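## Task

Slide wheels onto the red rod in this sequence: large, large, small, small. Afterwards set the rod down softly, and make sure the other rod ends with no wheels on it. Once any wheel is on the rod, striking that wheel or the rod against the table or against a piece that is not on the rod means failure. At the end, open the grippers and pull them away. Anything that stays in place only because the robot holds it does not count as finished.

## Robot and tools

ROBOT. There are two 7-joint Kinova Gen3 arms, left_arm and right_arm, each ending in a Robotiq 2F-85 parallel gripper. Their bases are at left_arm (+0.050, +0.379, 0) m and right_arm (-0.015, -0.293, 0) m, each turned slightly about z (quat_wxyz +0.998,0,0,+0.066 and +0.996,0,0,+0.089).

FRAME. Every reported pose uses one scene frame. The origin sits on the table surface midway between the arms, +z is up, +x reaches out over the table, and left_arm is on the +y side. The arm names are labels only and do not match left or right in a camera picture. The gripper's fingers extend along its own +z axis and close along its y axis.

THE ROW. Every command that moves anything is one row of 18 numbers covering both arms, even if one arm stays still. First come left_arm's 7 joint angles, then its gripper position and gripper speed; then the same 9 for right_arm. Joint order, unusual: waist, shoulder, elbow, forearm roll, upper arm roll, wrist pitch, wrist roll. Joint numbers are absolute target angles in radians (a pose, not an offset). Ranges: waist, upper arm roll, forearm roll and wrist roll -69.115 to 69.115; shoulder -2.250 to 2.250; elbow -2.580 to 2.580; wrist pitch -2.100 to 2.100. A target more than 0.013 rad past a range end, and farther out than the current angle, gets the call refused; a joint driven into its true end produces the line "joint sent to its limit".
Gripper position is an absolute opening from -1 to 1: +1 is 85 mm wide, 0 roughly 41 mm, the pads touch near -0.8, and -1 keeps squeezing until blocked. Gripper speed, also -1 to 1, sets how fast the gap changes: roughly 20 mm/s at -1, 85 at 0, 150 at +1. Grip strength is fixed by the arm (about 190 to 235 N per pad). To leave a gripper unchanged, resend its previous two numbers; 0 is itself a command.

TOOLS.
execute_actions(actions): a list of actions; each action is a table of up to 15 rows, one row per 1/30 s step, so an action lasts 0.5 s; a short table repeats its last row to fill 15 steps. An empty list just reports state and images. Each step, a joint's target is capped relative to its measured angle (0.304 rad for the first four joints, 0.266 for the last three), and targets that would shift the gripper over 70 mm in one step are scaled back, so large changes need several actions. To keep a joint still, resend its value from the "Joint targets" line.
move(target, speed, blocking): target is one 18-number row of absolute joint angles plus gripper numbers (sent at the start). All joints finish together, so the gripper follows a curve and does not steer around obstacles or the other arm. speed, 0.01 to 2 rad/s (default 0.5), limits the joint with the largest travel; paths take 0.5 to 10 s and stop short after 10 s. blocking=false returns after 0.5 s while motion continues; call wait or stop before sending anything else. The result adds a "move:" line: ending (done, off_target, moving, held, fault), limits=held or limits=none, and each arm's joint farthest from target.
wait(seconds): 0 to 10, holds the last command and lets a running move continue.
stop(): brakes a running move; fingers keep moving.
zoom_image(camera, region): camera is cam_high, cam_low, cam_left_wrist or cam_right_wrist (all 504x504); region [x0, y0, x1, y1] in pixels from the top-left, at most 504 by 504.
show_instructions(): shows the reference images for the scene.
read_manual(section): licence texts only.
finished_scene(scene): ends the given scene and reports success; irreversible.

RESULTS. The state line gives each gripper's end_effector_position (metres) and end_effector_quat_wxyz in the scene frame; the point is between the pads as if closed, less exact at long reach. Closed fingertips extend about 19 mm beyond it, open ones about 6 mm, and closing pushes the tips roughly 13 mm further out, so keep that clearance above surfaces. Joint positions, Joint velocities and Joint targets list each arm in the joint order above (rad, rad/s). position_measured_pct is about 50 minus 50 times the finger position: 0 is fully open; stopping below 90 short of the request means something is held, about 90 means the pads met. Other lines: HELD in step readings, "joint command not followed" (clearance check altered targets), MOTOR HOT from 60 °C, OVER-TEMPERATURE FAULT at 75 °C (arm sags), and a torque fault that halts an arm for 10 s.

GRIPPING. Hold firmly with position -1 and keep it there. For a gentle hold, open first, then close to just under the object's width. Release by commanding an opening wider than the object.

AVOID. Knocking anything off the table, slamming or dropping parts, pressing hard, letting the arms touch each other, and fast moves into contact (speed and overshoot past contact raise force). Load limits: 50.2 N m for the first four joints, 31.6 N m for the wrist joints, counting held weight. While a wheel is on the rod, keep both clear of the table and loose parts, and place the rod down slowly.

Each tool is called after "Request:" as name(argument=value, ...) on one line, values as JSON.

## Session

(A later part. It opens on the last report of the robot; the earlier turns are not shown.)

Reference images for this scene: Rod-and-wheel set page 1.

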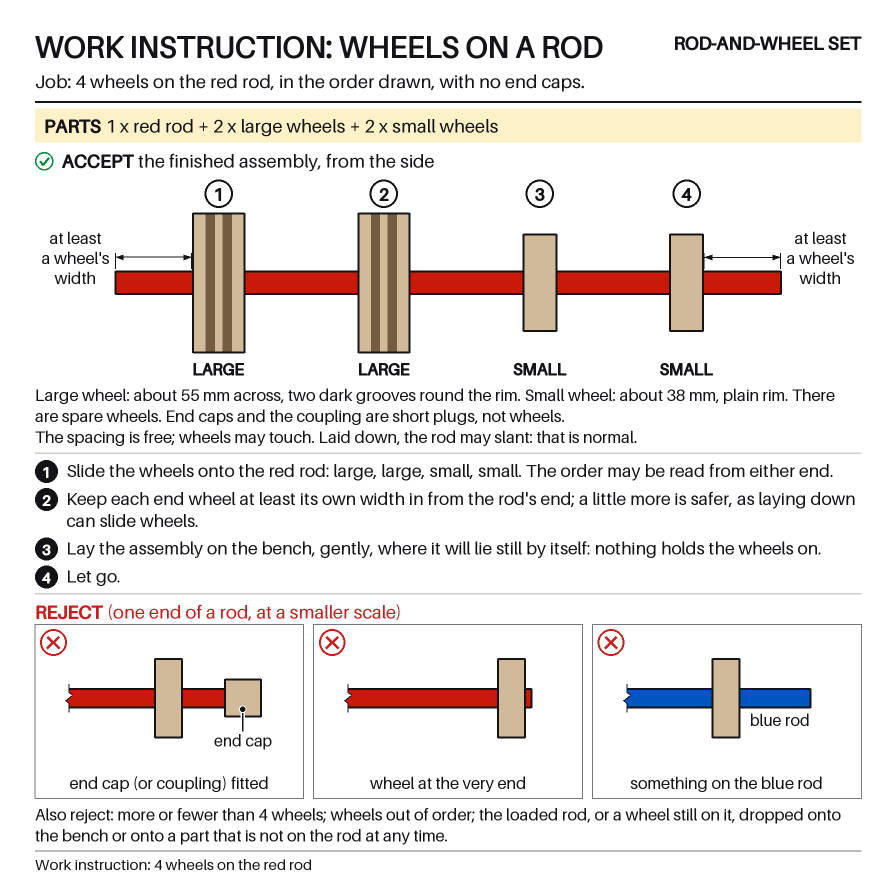

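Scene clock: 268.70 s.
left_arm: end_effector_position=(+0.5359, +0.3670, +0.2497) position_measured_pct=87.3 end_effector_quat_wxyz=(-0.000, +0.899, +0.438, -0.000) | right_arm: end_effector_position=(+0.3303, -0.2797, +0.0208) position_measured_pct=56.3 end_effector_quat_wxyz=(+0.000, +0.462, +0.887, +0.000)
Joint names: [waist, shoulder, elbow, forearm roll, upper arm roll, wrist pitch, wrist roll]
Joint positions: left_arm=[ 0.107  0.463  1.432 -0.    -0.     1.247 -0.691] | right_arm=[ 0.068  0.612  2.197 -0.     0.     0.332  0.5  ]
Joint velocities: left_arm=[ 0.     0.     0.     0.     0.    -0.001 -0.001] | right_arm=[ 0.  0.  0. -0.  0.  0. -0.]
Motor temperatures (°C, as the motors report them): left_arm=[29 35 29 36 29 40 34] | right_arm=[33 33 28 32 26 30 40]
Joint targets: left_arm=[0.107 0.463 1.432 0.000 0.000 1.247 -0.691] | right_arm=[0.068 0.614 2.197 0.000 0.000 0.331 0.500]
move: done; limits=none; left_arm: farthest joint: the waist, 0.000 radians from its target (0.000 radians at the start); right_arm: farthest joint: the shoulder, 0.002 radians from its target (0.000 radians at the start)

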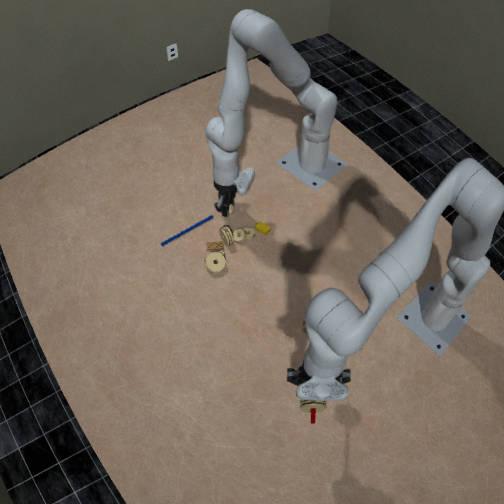

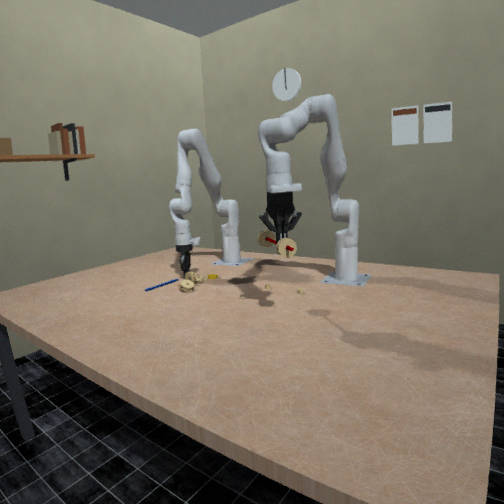

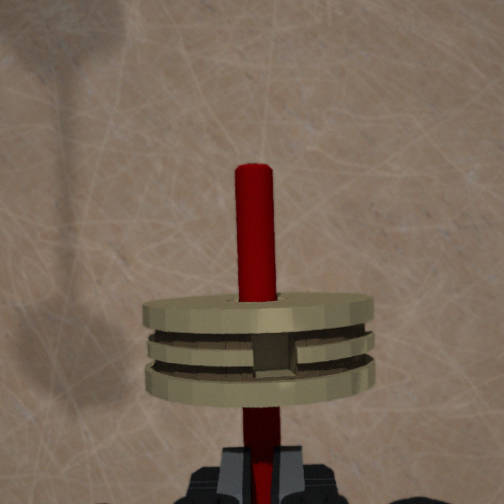

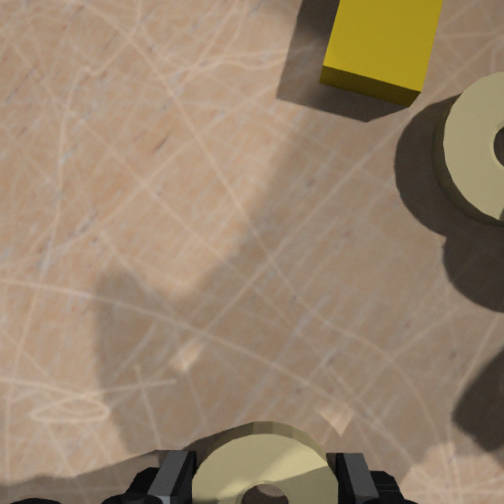

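Request:
move(target=[0.1067,0.4628,1.432,0,0,1.2468,-0.691,-1,0,0.05,0.36,2.14,0,0,0.641,0.3,-1,0], speed=0.6)

Request:
move(target=[0.1067,0.4628,1.432,0,0,1.2468,-0.691,-1,0,-0.729,0.901,2.32,0,0,-1.651,0,-1,0], speed=1.1)

Request:
zoom_image(camera="cam_right_wrist", region=[180, 300, 340, 504])

Scene clock: 273.80 s.
left_arm: end_effector_position=(+0.5359, +0.3670, +0.2497) position_measured_pct=87.3 end_effector_quat_wxyz=(-0.000, +0.899, +0.438, -0.000) | right_arm: end_effector_position=(+0.3219, -0.2746, +0.1153) position_measured_pct=56.3 end_effector_quat_wxyz=(+0.000, +0.541, +0.841, +0.000)
Joint names: [waist, shoulder, elbow, forearm roll, upper arm roll, wrist pitch, wrist roll]
Joint positions: left_arm=[ 0.107  0.463  1.432 -0.    -0.     1.247 -0.691] | right_arm=[ 0.05   0.36   2.14  -0.    -0.     0.641  0.3  ]
Joint velocities: left_arm=[-0.001 -0.    -0.    -0.    -0.    -0.001 -0.   ] | right_arm=[ 0.    -0.003 -0.    -0.     0.     0.    -0.   ]
Motor temperatures (°C, as the motors report them): left_arm=[29 35 29 36 29 40 34] | right_arm=[33 33 28 32 26 30 40]
Joint targets: left_arm=[0.107 0.463 1.432 0.000 0.000 1.247 -0.691] | right_arm=[0.050 0.360 2.140 0.000 0.000 0.641 0.300]
move: done; limits=none; left_arm: farthest joint: the waist, 0.000 radians from its target (0.000 radians at the start); right_arm: farthest joint: the waist, 0.000 radians from its target (0.018 radians at the start)

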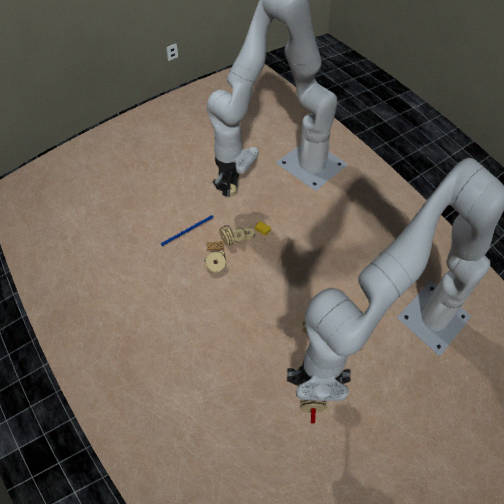

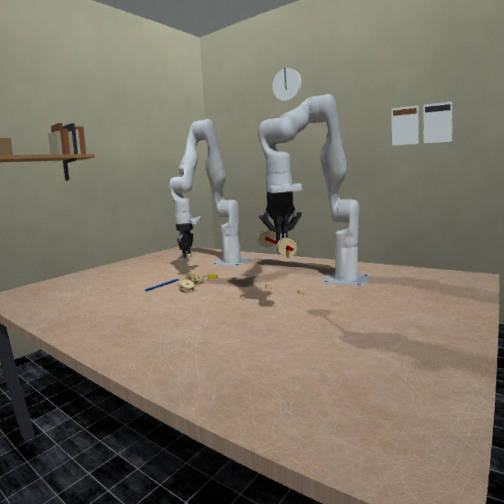

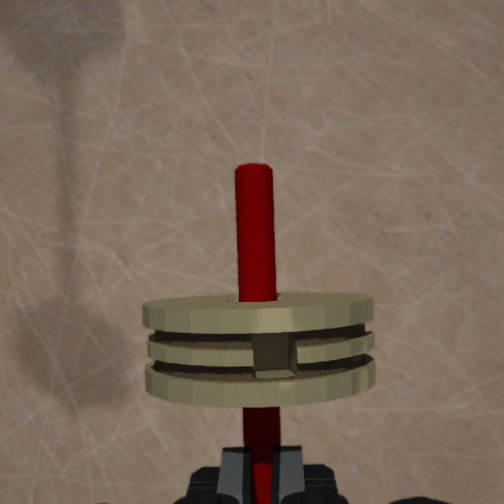

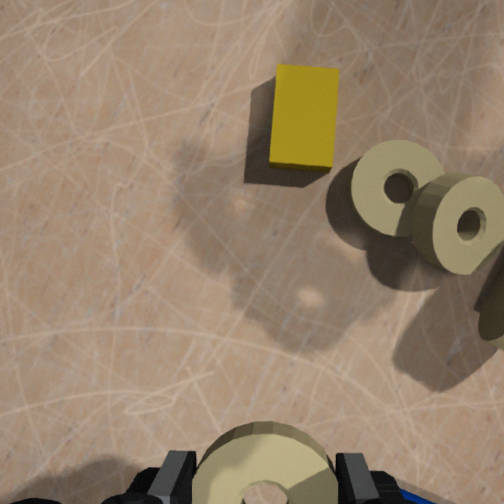

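Scene clock: 276.53 s.
left_arm: end_effector_position=(+0.5359, +0.3670, +0.2497) position_measured_pct=87.3 end_effector_quat_wxyz=(-0.000, +0.899, +0.438, -0.000) | right_arm: end_effector_position=(+0.3840, +0.1771, +0.2330) position_measured_pct=56.3 end_effector_quat_wxyz=(+0.230, +0.230, +0.668, +0.669)
Joint names: [waist, shoulder, elbow, forearm roll, upper arm roll, wrist pitch, wrist roll]
Joint positions: left_arm=[ 0.107  0.463  1.432 -0.    -0.     1.247 -0.691] | right_arm=[-0.729  0.901  2.32   0.    -0.    -1.651  0.   ]
Joint velocities: left_arm=[ 0.     0.    -0.     0.001 -0.    -0.     0.   ] | right_arm=[-0.002  0.002 -0.002 -0.     0.    -0.     0.   ]
Motor temperatures (°C, as the motors report them): left_arm=[29 35 29 36 29 40 34] | right_arm=[33 33 28 32 26 30 40]
Joint targets: left_arm=[0.107 0.463 1.432 0.000 0.000 1.247 -0.691] | right_arm=[-0.729 0.901 2.320 0.000 0.000 -1.651 -0.000]
move: done; limits=none; left_arm: farthest joint: the waist, 0.000 radians from its target (0.000 radians at the start); right_arm: farthest joint: the waist, 0.000 radians from its target (0.779 radians at the start)

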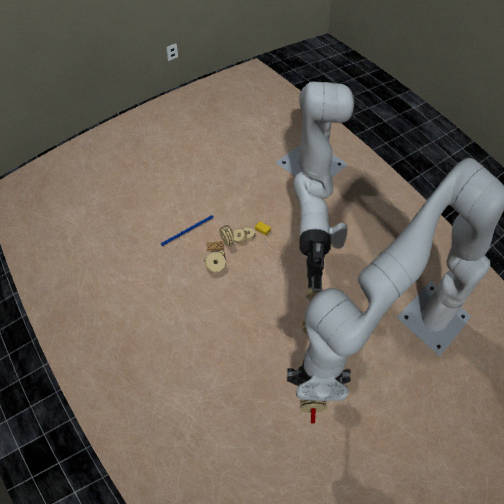

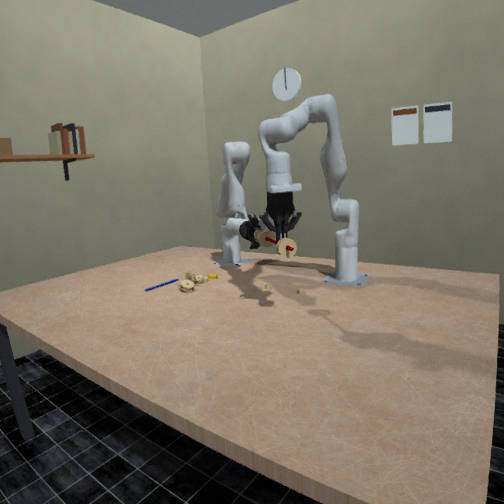

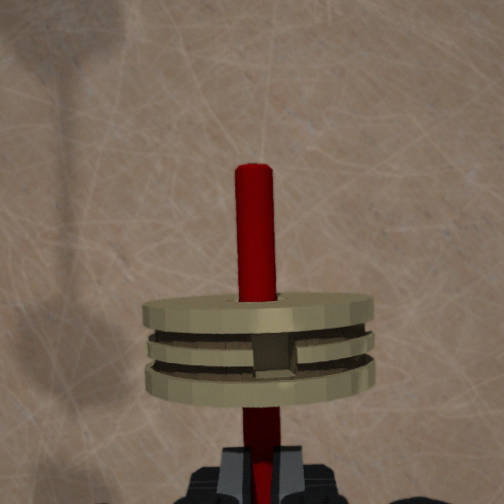

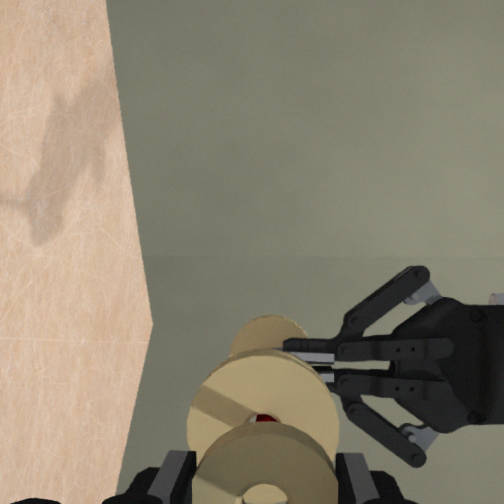

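Region (180, 300, 340, 504) of cam_right_wrist's 504x504 image, scaled by 2.471; it fills the left 395 columns of this view, and the rest is white.

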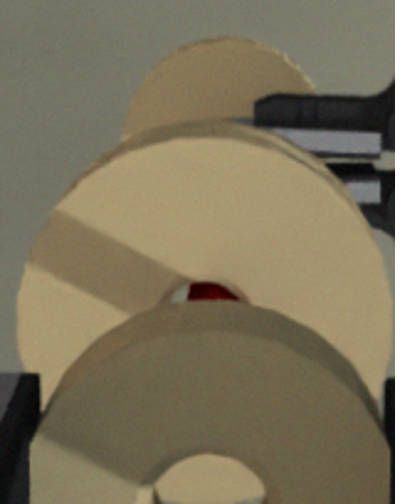

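Request:
move(target=[0.1067,0.4628,1.432,0,0,1.2468,-0.691,-1,0,-0.729,0.8967,2.23,0,0,-1.5559,0,-1,0], speed=0.2)

Request:
move(target=[0.1067,0.4628,1.432,0,0,1.2468,-0.691,-1,0,-0.729,0.8998,2.1658,0,0,-1.4948,0,-1,0], speed=0.05)

Request:
zoom_image(camera="cam_low", region=[225, 205, 305, 265])

Scene clock: 280.57 s.
left_arm: end_effector_position=(+0.5359, +0.3670, +0.2497) position_measured_pct=87.3 end_effector_quat_wxyz=(-0.000, +0.899, +0.438, -0.000) | right_arm: end_effector_position=(+0.4014, +0.1996, +0.2331) position_measured_pct=56.3 end_effector_quat_wxyz=(+0.230, +0.230, +0.669, +0.669)
Joint names: [waist, shoulder, elbow, forearm roll, upper arm roll, wrist pitch, wrist roll]
Joint positions: left_arm=[ 0.107  0.463  1.432 -0.    -0.     1.247 -0.691] | right_arm=[-0.729  0.897  2.23  -0.     0.    -1.556 -0.   ]
Joint velocities: left_arm=[ 0.001  0.     0.    -0.     0.     0.    -0.   ] | right_arm=[ 0. -0. -0. -0. -0.  0.  0.]
Motor temperatures (°C, as the motors report them): left_arm=[29 35 29 36 29 40 34] | right_arm=[33 33 28 32 26 30 40]
Joint targets: left_arm=[0.107 0.463 1.432 0.000 0.000 1.247 -0.691] | right_arm=[-0.729 0.897 2.230 0.000 0.000 -1.556 0.000]
move: done; limits=none; left_arm: farthest joint: the waist, 0.000 radians from its target (0.000 radians at the start); right_arm: farthest joint: the waist, 0.000 radians from its target (0.000 radians at the start)

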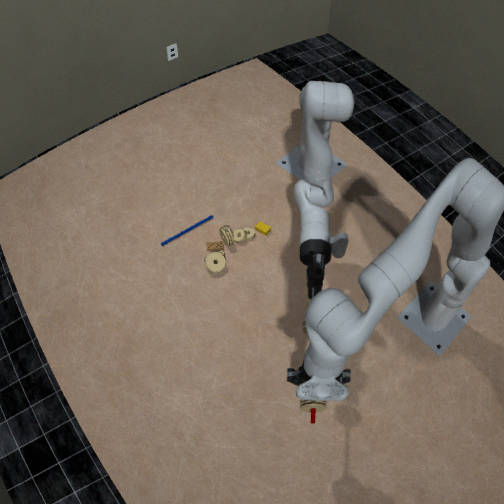

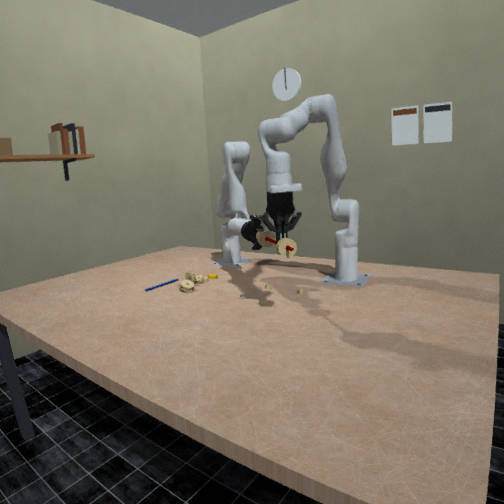

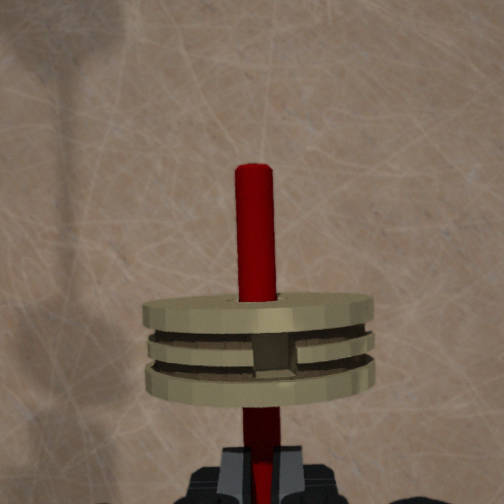

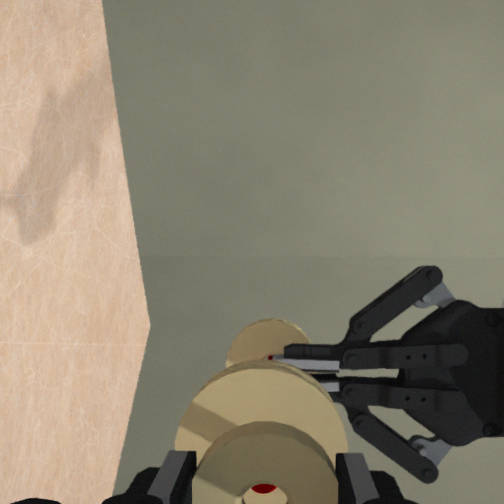

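Scene clock: 282.10 s.
left_arm: end_effector_position=(+0.5359, +0.3670, +0.2497) position_measured_pct=87.3 end_effector_quat_wxyz=(-0.000, +0.899, +0.438, -0.000) | right_arm: end_effector_position=(+0.4137, +0.2154, +0.2330) position_measured_pct=56.3 end_effector_quat_wxyz=(+0.230, +0.230, +0.669, +0.669)
Joint names: [waist, shoulder, elbow, forearm roll, upper arm roll, wrist pitch, wrist roll]
Joint positions: left_arm=[ 0.107  0.463  1.432 -0.    -0.     1.247 -0.691] | right_arm=[-0.729  0.9    2.166 -0.    -0.    -1.495  0.   ]
Joint velocities: left_arm=[-0.    -0.001 -0.     0.001  0.    -0.     0.001] | right_arm=[-0.     0.    -0.001 -0.     0.     0.    -0.   ]
Motor temperatures (°C, as the motors report them): left_arm=[29 35 29 36 29 40 34] | right_arm=[33 33 28 32 26 30 40]
Joint targets: left_arm=[0.107 0.463 1.432 0.000 0.000 1.247 -0.691] | right_arm=[-0.729 0.900 2.166 0.000 0.000 -1.495 0.000]
move: done; limits=none; left_arm: farthest joint: the waist, 0.000 radians from its target (0.000 radians at the start); right_arm: farthest joint: the waist, 0.000 radians from its target (0.000 radians at the start)

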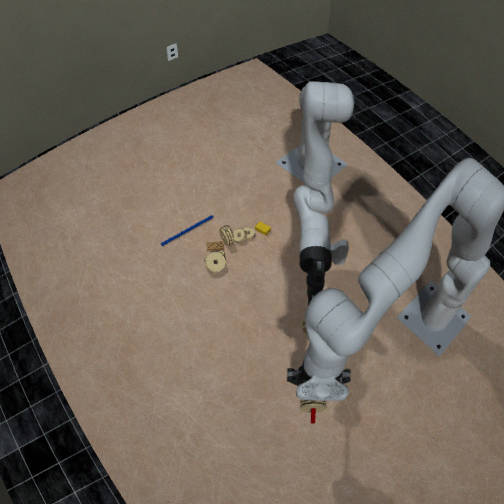

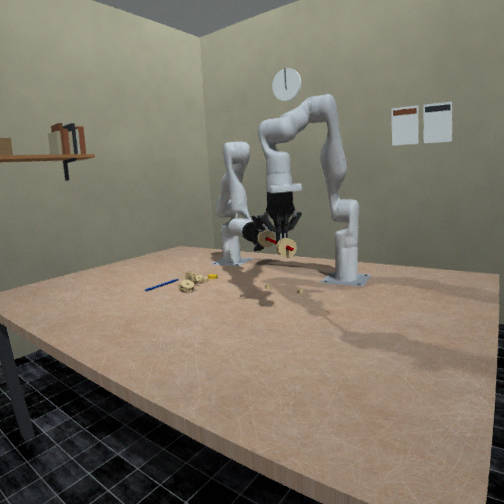

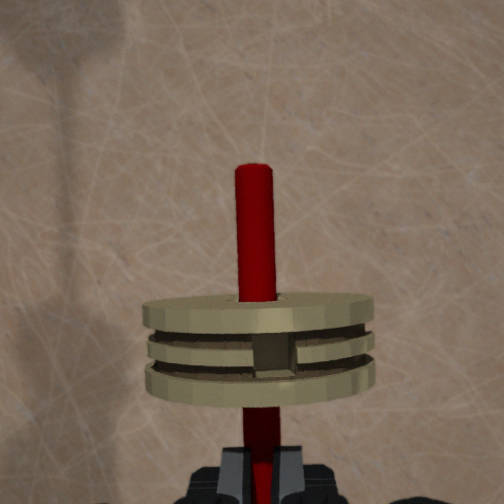

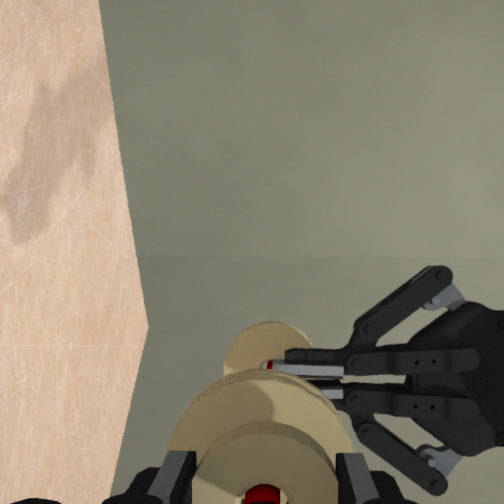

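Region (225, 205, 305, 265) of cam_low's 504x504 image, scaled by 6.300, with more detail than that image has; it fills the top 378 rows of this view, and the rest is white.

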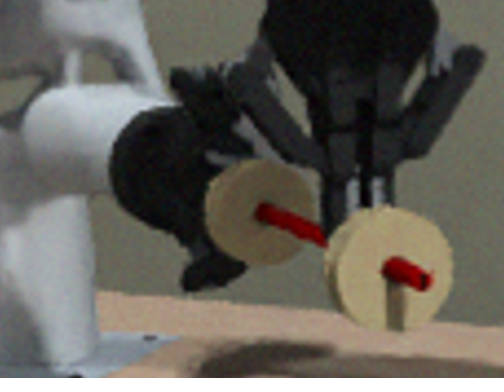

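Request:
move(target=[0.1067,0.4628,1.432,0,0,1.2468,-0.691,-1,0,-0.729,0.9156,2.0346,0,0,-1.3795,0,-1,0], speed=0.07)

Request:
move(target=[0.1067,0.4628,1.432,0,0,1.2468,-0.691,-1,0,-0.729,0.9156,2.0346,0,0,-1.3795,0,0.3,0])

Request:
move(target=[0.1067,0.4628,1.432,0,0,1.2468,-0.691,-1,0,-0.729,0.901,2.32,0,0,-1.651,0,0.5,0], speed=0.4)

Scene clock: 290.07 s.
left_arm: end_effector_position=(+0.5359, +0.3670, +0.2497) position_measured_pct=87.3 end_effector_quat_wxyz=(-0.000, +0.899, +0.438, -0.000) | right_arm: end_effector_position=(+0.4384, +0.2469, +0.2326) position_measured_pct=56.3 end_effector_quat_wxyz=(+0.230, +0.230, +0.669, +0.669)
Joint names: [waist, shoulder, elbow, forearm roll, upper arm roll, wrist pitch, wrist roll]
Joint positions: left_arm=[ 0.107  0.463  1.432 -0.    -0.     1.247 -0.691] | right_arm=[-0.729  0.916  2.035  0.    -0.    -1.38  -0.   ]
Joint velocities: left_arm=[-0.001  0.001 -0.    -0.     0.    -0.001 -0.001] | right_arm=[ 0.     0.    -0.001  0.     0.     0.    -0.   ]
Motor temperatures (°C, as the motors report them): left_arm=[29 35 29 36 29 40 34] | right_arm=[33 33 28 32 26 30 40]
Joint targets: left_arm=[0.107 0.463 1.432 0.000 0.000 1.247 -0.691] | right_arm=[-0.729 0.916 2.035 0.000 0.000 -1.379 0.000]
move: done; limits=none; left_arm: farthest joint: the waist, 0.000 radians from its target (0.000 radians at the start); right_arm: farthest joint: the waist, 0.000 radians from its target (0.000 radians at the start)

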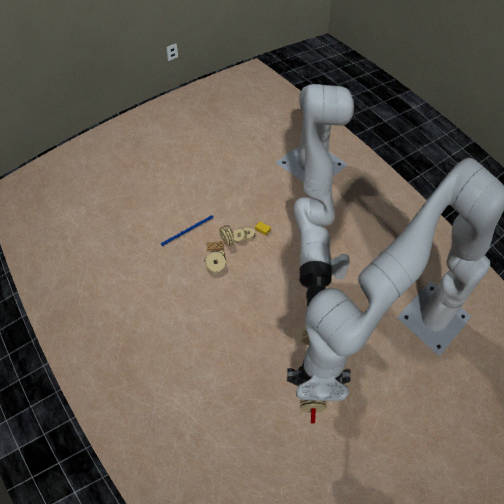

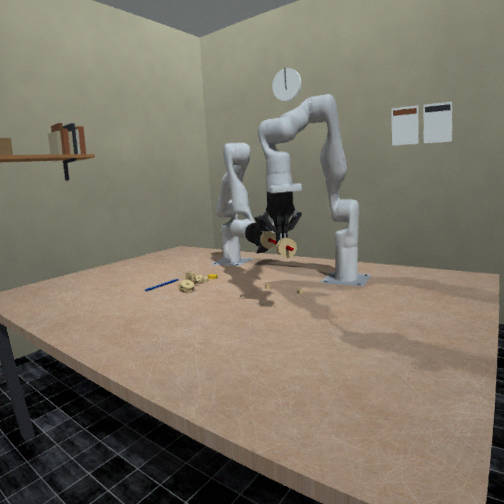

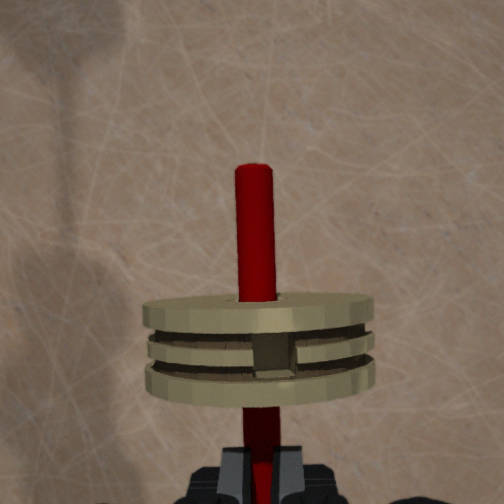

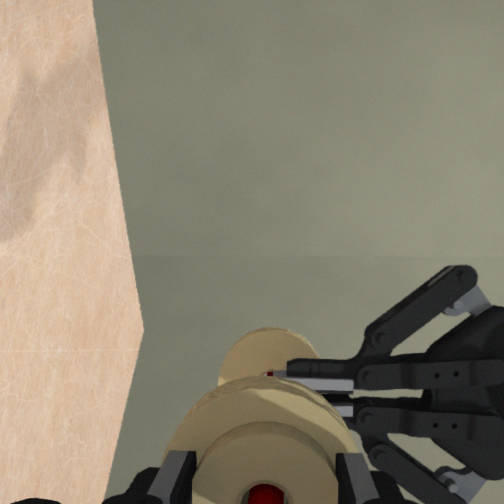

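Scene clock: 290.77 s.
left_arm: end_effector_position=(+0.5359, +0.3670, +0.2497) position_measured_pct=87.3 end_effector_quat_wxyz=(-0.000, +0.899, +0.438, -0.000) | right_arm: end_effector_position=(+0.4384, +0.2469, +0.2326) position_measured_pct=34.9 end_effector_quat_wxyz=(+0.230, +0.230, +0.669, +0.669)
Joint names: [waist, shoulder, elbow, forearm roll, upper arm roll, wrist pitch, wrist roll]
Joint positions: left_arm=[ 0.107  0.463  1.432 -0.    -0.     1.247 -0.691] | right_arm=[-0.729  0.916  2.035 -0.     0.    -1.379  0.   ]
Joint velocities: left_arm=[-0.     0.     0.    -0.001  0.    -0.     0.   ] | right_arm=[ 0.    -0.    -0.003  0.     0.     0.    -0.   ]
Motor temperatures (°C, as the motors report them): left_arm=[29 35 29 36 29 40 34] | right_arm=[33 33 28 32 26 30 40]
Joint targets: left_arm=[0.107 0.463 1.432 0.000 0.000 1.247 -0.691] | right_arm=[-0.729 0.916 2.035 0.000 0.000 -1.379 0.000]
move: done; limits=none; left_arm: farthest joint: the waist, 0.000 radians from its target (0.000 radians at the start); right_arm: farthest joint: the waist, 0.000 radians from its target (0.000 radians at the start)

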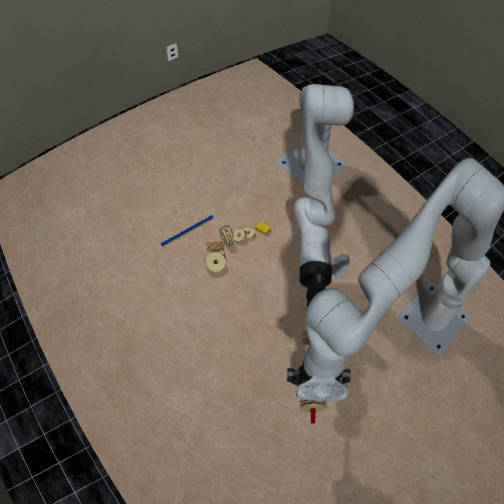

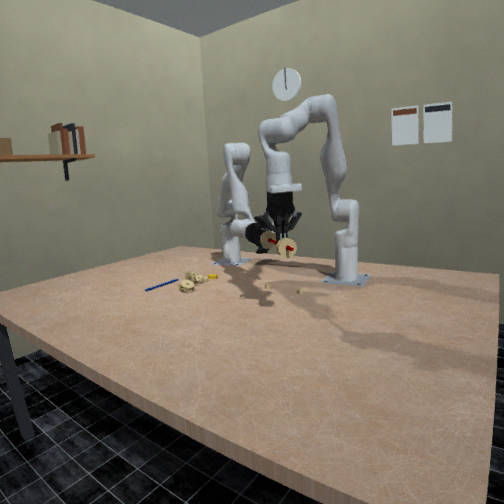

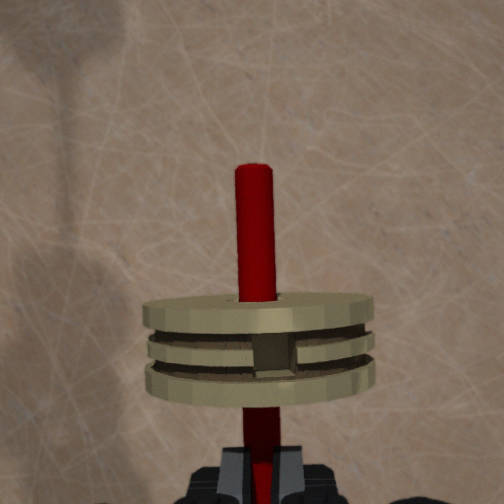

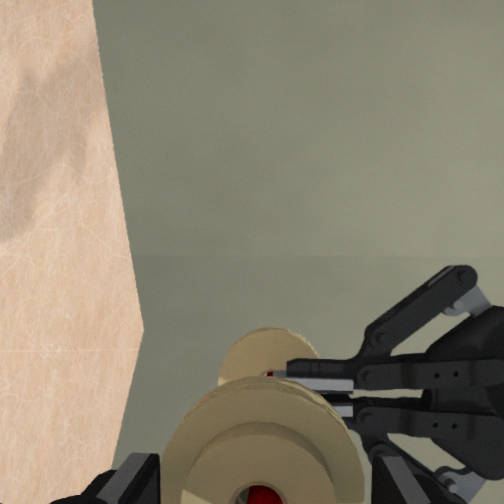

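Scene clock: 291.90 s.
left_arm: end_effector_position=(+0.5359, +0.3670, +0.2497) position_measured_pct=87.3 end_effector_quat_wxyz=(-0.000, +0.899, +0.438, -0.000) | right_arm: end_effector_position=(+0.3839, +0.1772, +0.2329) position_measured_pct=25.0 end_effector_quat_wxyz=(+0.230, +0.230, +0.668, +0.669)
Joint names: [waist, shoulder, elbow, forearm roll, upper arm roll, wrist pitch, wrist roll]
Joint positions: left_arm=[ 0.107  0.463  1.432 -0.    -0.     1.247 -0.691] | right_arm=[-0.729  0.901  2.32   0.    -0.    -1.651 -0.   ]
Joint velocities: left_arm=[ 0.     0.     0.     0.002 -0.001 -0.    -0.   ] | right_arm=[-0. -0. -0.  0. -0. -0.  0.]
Motor temperatures (°C, as the motors report them): left_arm=[29 35 29 36 29 40 34] | right_arm=[33 33 28 32 26 30 40]
Joint targets: left_arm=[0.107 0.463 1.432 0.000 0.000 1.247 -0.691] | right_arm=[-0.729 0.901 2.320 0.000 0.000 -1.651 0.000]
move: done; limits=none; left_arm: farthest joint: the waist, 0.000 radians from its target (0.000 radians at the start); right_arm: farthest joint: the waist, 0.000 radians from its target (0.000 radians at the start)

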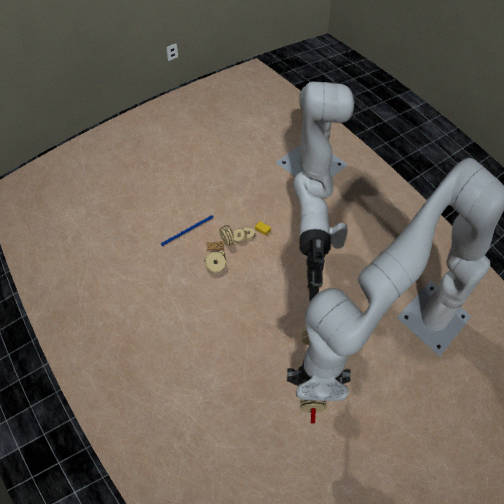

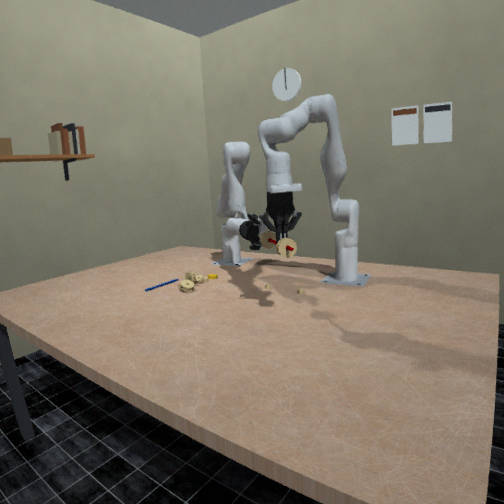

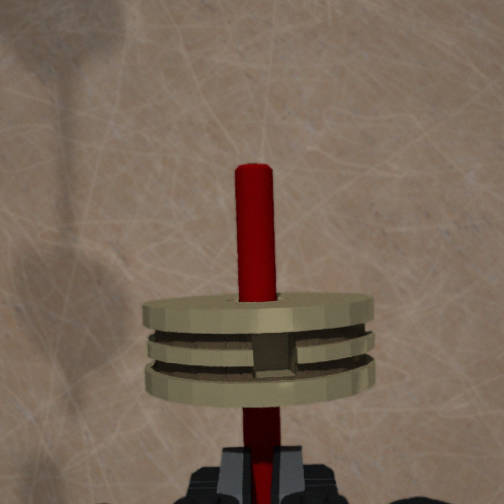

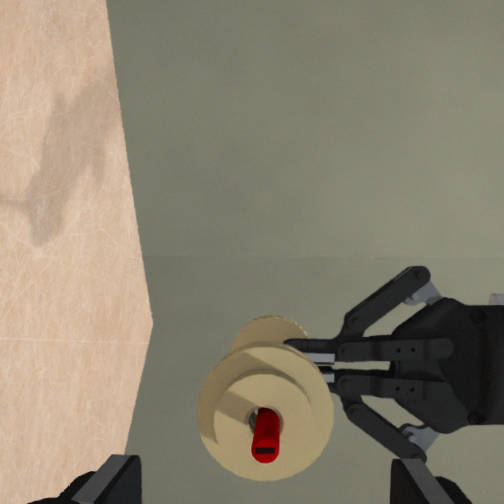

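Request:
move(target=[0.1067,0.4628,1.432,0,0,1.2468,-0.691,-1,0,-0.2373,0.4023,2.0403,0,0,0.699,0.985,0.3,0], speed=1.1)

Scene clock: 309.40 s.
left_arm: end_effector_position=(+0.5359, +0.3670, +0.2497) position_measured_pct=87.3 end_effector_quat_wxyz=(-0.000, +0.899, +0.438, -0.000) | right_arm: end_effector_position=(+0.3307, -0.1675, +0.1199) position_measured_pct=34.9 end_effector_quat_wxyz=(-0.000, +0.085, +0.996, -0.000)
Joint names: [waist, shoulder, elbow, forearm roll, upper arm roll, wrist pitch, wrist roll]
Joint positions: left_arm=[ 0.107  0.463  1.432 -0.    -0.     1.247 -0.691] | right_arm=[-0.238  0.403  2.04   0.     0.     0.699  0.985]
Joint velocities: left_arm=[-0. -0. -0. -0.  0.  0.  0.] | right_arm=[ 0.004 -0.003 -0.001 -0.    -0.     0.     0.   ]
Motor temperatures (°C, as the motors report them): left_arm=[29 35 29 36 29 40 34] | right_arm=[33 33 28 32 26 30 40]
Joint targets: left_arm=[0.107 0.463 1.432 0.000 0.000 1.247 -0.691] | right_arm=[-0.237 0.402 2.040 0.000 0.000 0.699 0.985]
move: done; limits=none; left_arm: farthest joint: the waist, 0.000 radians from its target (0.000 radians at the start); right_arm: farthest joint: the waist, 0.000 radians from its target (0.492 radians at the start)

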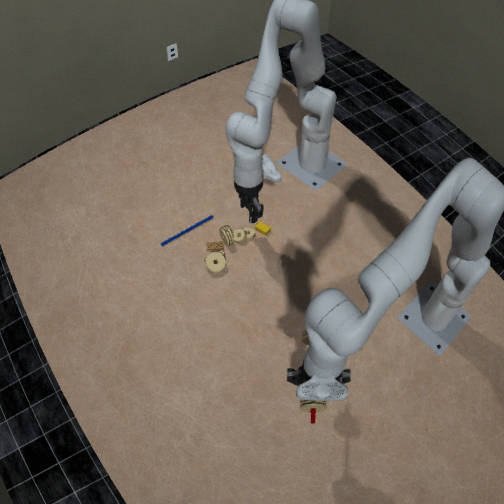

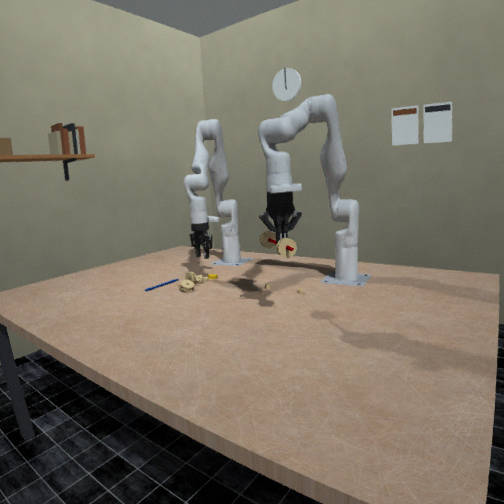

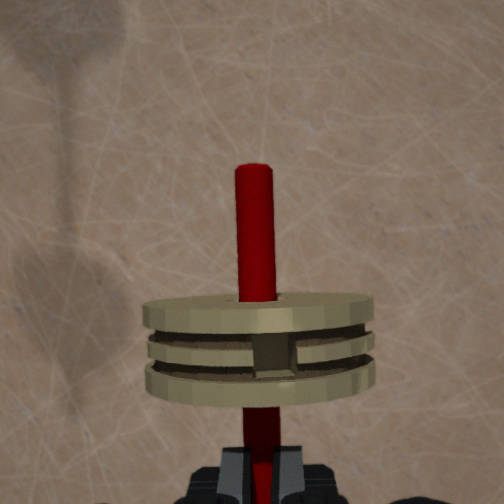

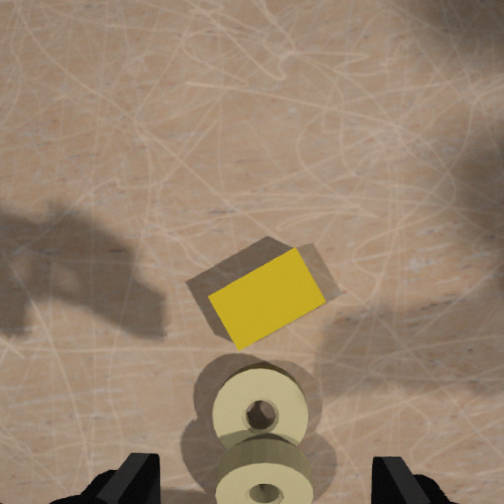

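Request:
move(target=[0.1067,0.4628,1.432,0,0,1.2468,-0.691,-1,0,-0.2317,0.5327,2.1093,0,0,0.4996,0.985,0.3,0], speed=0.5)

Scene clock: 316.00 s.
left_arm: end_effector_position=(+0.5359, +0.3670, +0.2497) position_measured_pct=87.3 end_effector_quat_wxyz=(-0.000, +0.899, +0.438, -0.000) | right_arm: end_effector_position=(+0.3290, -0.1706, +0.0601) position_measured_pct=34.9 end_effector_quat_wxyz=(+0.000, +0.088, +0.996, +0.000)
Joint names: [waist, shoulder, elbow, forearm roll, upper arm roll, wrist pitch, wrist roll]
Joint positions: left_arm=[ 0.107  0.463  1.432 -0.    -0.     1.247 -0.691] | right_arm=[-0.232  0.532  2.109  0.     0.     0.5    0.985]
Joint velocities: left_arm=[-0.     0.001 -0.    -0.002  0.    -0.    -0.   ] | right_arm=[ 0.     0.003  0.     0.    -0.    -0.     0.   ]
Motor temperatures (°C, as the motors report them): left_arm=[29 35 29 36 29 40 34] | right_arm=[33 33 28 32 26 30 40]
Joint targets: left_arm=[0.107 0.463 1.432 0.000 0.000 1.247 -0.691] | right_arm=[-0.232 0.533 2.109 0.000 0.000 0.500 0.985]
move: done; limits=none; left_arm: farthest joint: the waist, 0.000 radians from its target (0.000 radians at the start); right_arm: farthest joint: the waist, 0.000 radians from its target (0.006 radians at the start)

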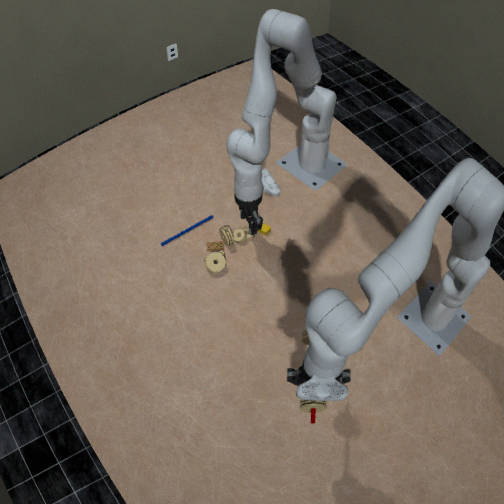

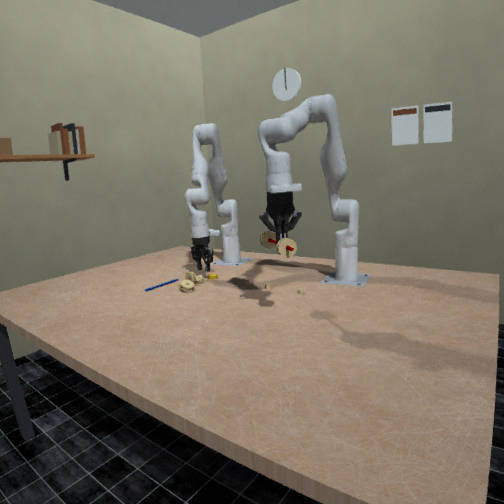

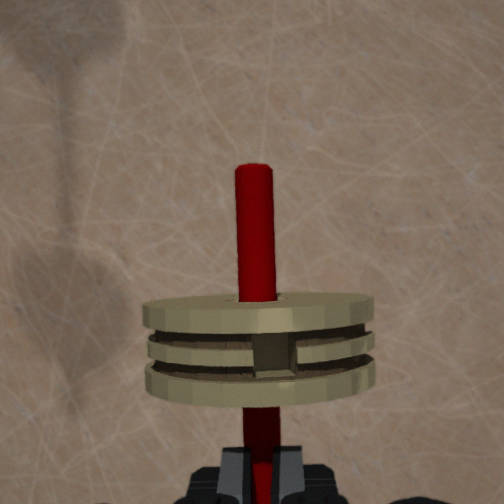

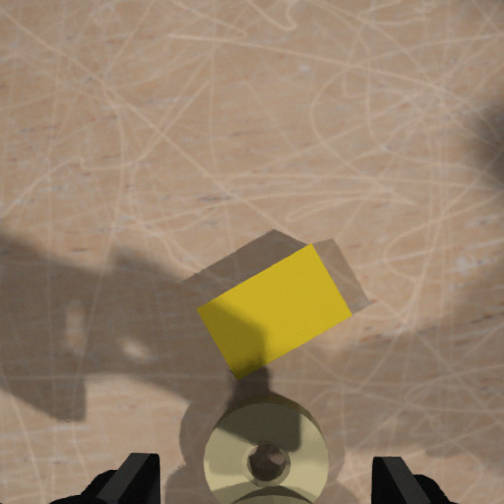

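Request:
move(target=[0.1067,0.4628,1.432,0,0,1.2468,-0.691,-1,0,-0.2317,0.6338,2.1329,0,0,0.3749,0.985,0.3,0], speed=0.2)

Request:
move(target=[0.1067,0.4628,1.432,0,0,1.2468,-0.691,-1,0,-0.2317,0.6338,2.1329,0,0,0.3749,0.985,-1,0])

Scene clock: 320.40 s.
left_arm: end_effector_position=(+0.5359, +0.3670, +0.2497) position_measured_pct=87.3 end_effector_quat_wxyz=(-0.000, +0.899, +0.438, -0.000) | right_arm: end_effector_position=(+0.3290, -0.1706, +0.0201) position_measured_pct=34.9 end_effector_quat_wxyz=(+0.000, +0.088, +0.996, +0.000)
Joint names: [waist, shoulder, elbow, forearm roll, upper arm roll, wrist pitch, wrist roll]
Joint positions: left_arm=[ 0.107  0.463  1.432 -0.    -0.     1.247 -0.691] | right_arm=[-0.232  0.633  2.133  0.    -0.     0.375  0.985]
Joint velocities: left_arm=[ 0.    -0.001 -0.     0.001  0.     0.     0.   ] | right_arm=[ 0.     0.003 -0.    -0.    -0.    -0.     0.   ]
Motor temperatures (°C, as the motors report them): left_arm=[29 35 29 36 29 40 34] | right_arm=[33 33 28 32 26 30 40]
Joint targets: left_arm=[0.107 0.463 1.432 0.000 0.000 1.247 -0.691] | right_arm=[-0.232 0.634 2.133 0.000 0.000 0.375 0.985]
move: done; limits=none; left_arm: farthest joint: the waist, 0.000 radians from its target (0.000 radians at the start); right_arm: farthest joint: the waist, 0.000 radians from its target (0.000 radians at the start)

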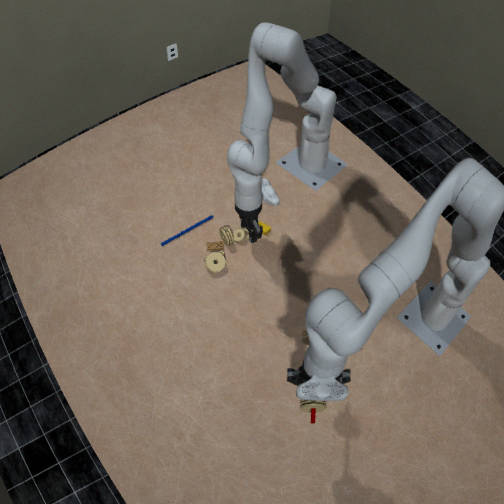

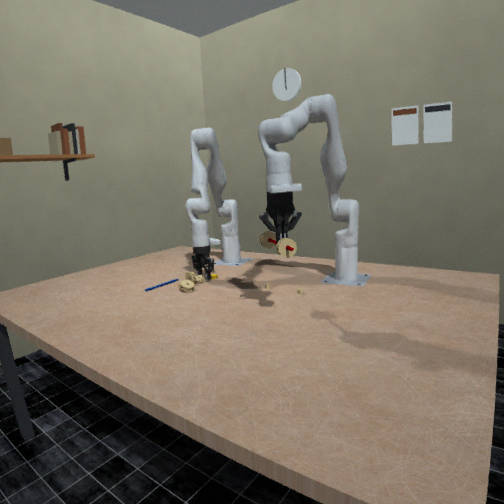

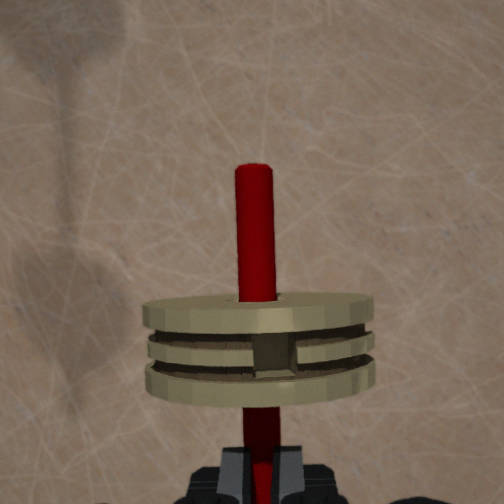

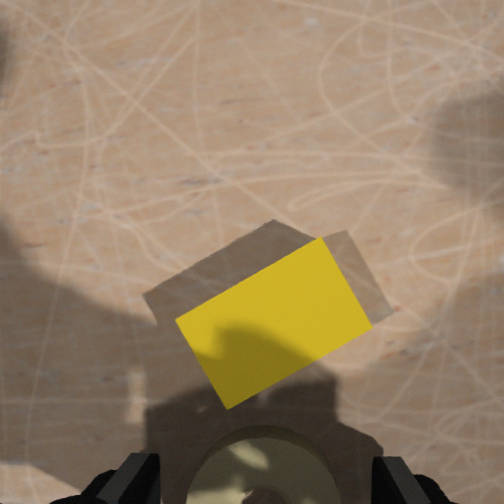

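Scene clock: 321.10 s.
left_arm: end_effector_position=(+0.5359, +0.3670, +0.2497) position_measured_pct=87.3 end_effector_quat_wxyz=(-0.000, +0.899, +0.438, -0.000) | right_arm: end_effector_position=(+0.3290, -0.1706, +0.0209) position_measured_pct=56.3 end_effector_quat_wxyz=(+0.000, +0.088, +0.996, +0.000)
Joint names: [waist, shoulder, elbow, forearm roll, upper arm roll, wrist pitch, wrist roll]
Joint positions: left_arm=[ 0.107  0.463  1.432 -0.    -0.     1.247 -0.691] | right_arm=[-0.232  0.631  2.133 -0.     0.     0.376  0.985]
Joint velocities: left_arm=[ 0.001 -0.001 -0.     0.     0.    -0.    -0.001] | right_arm=[-0.  0.  0. -0.  0. -0. -0.]
Motor temperatures (°C, as the motors report them): left_arm=[29 35 29 36 29 40 34] | right_arm=[33 33 28 32 26 30 40]
Joint targets: left_arm=[0.107 0.463 1.432 0.000 0.000 1.247 -0.691] | right_arm=[-0.232 0.634 2.133 0.000 0.000 0.375 0.985]
move: done; limits=none; left_arm: farthest joint: the waist, 0.000 radians from its target (0.000 radians at the start); right_arm: farthest joint: the shoulder, 0.002 radians from its target (0.000 radians at the start)

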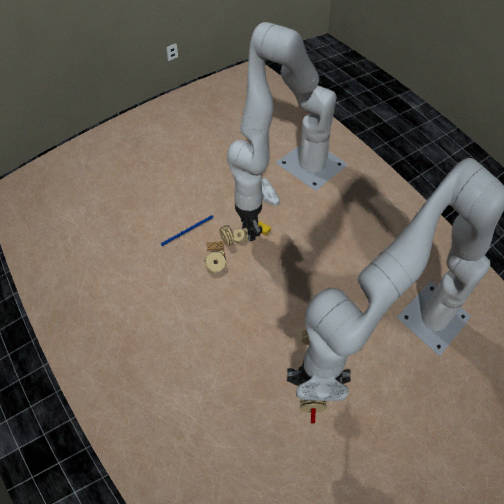

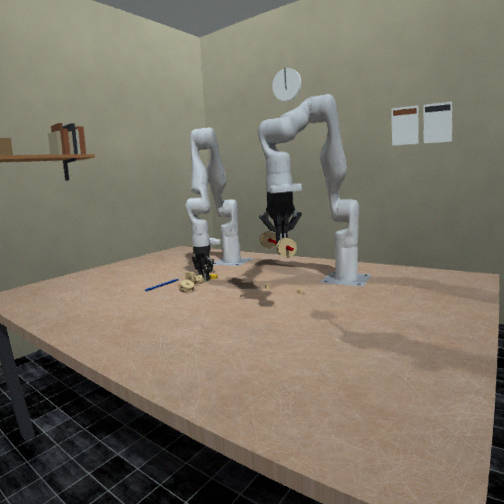

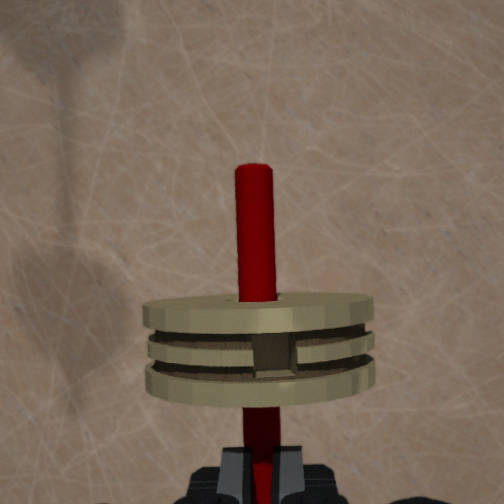

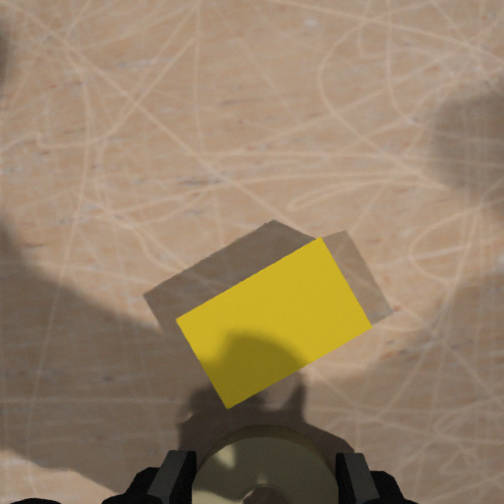

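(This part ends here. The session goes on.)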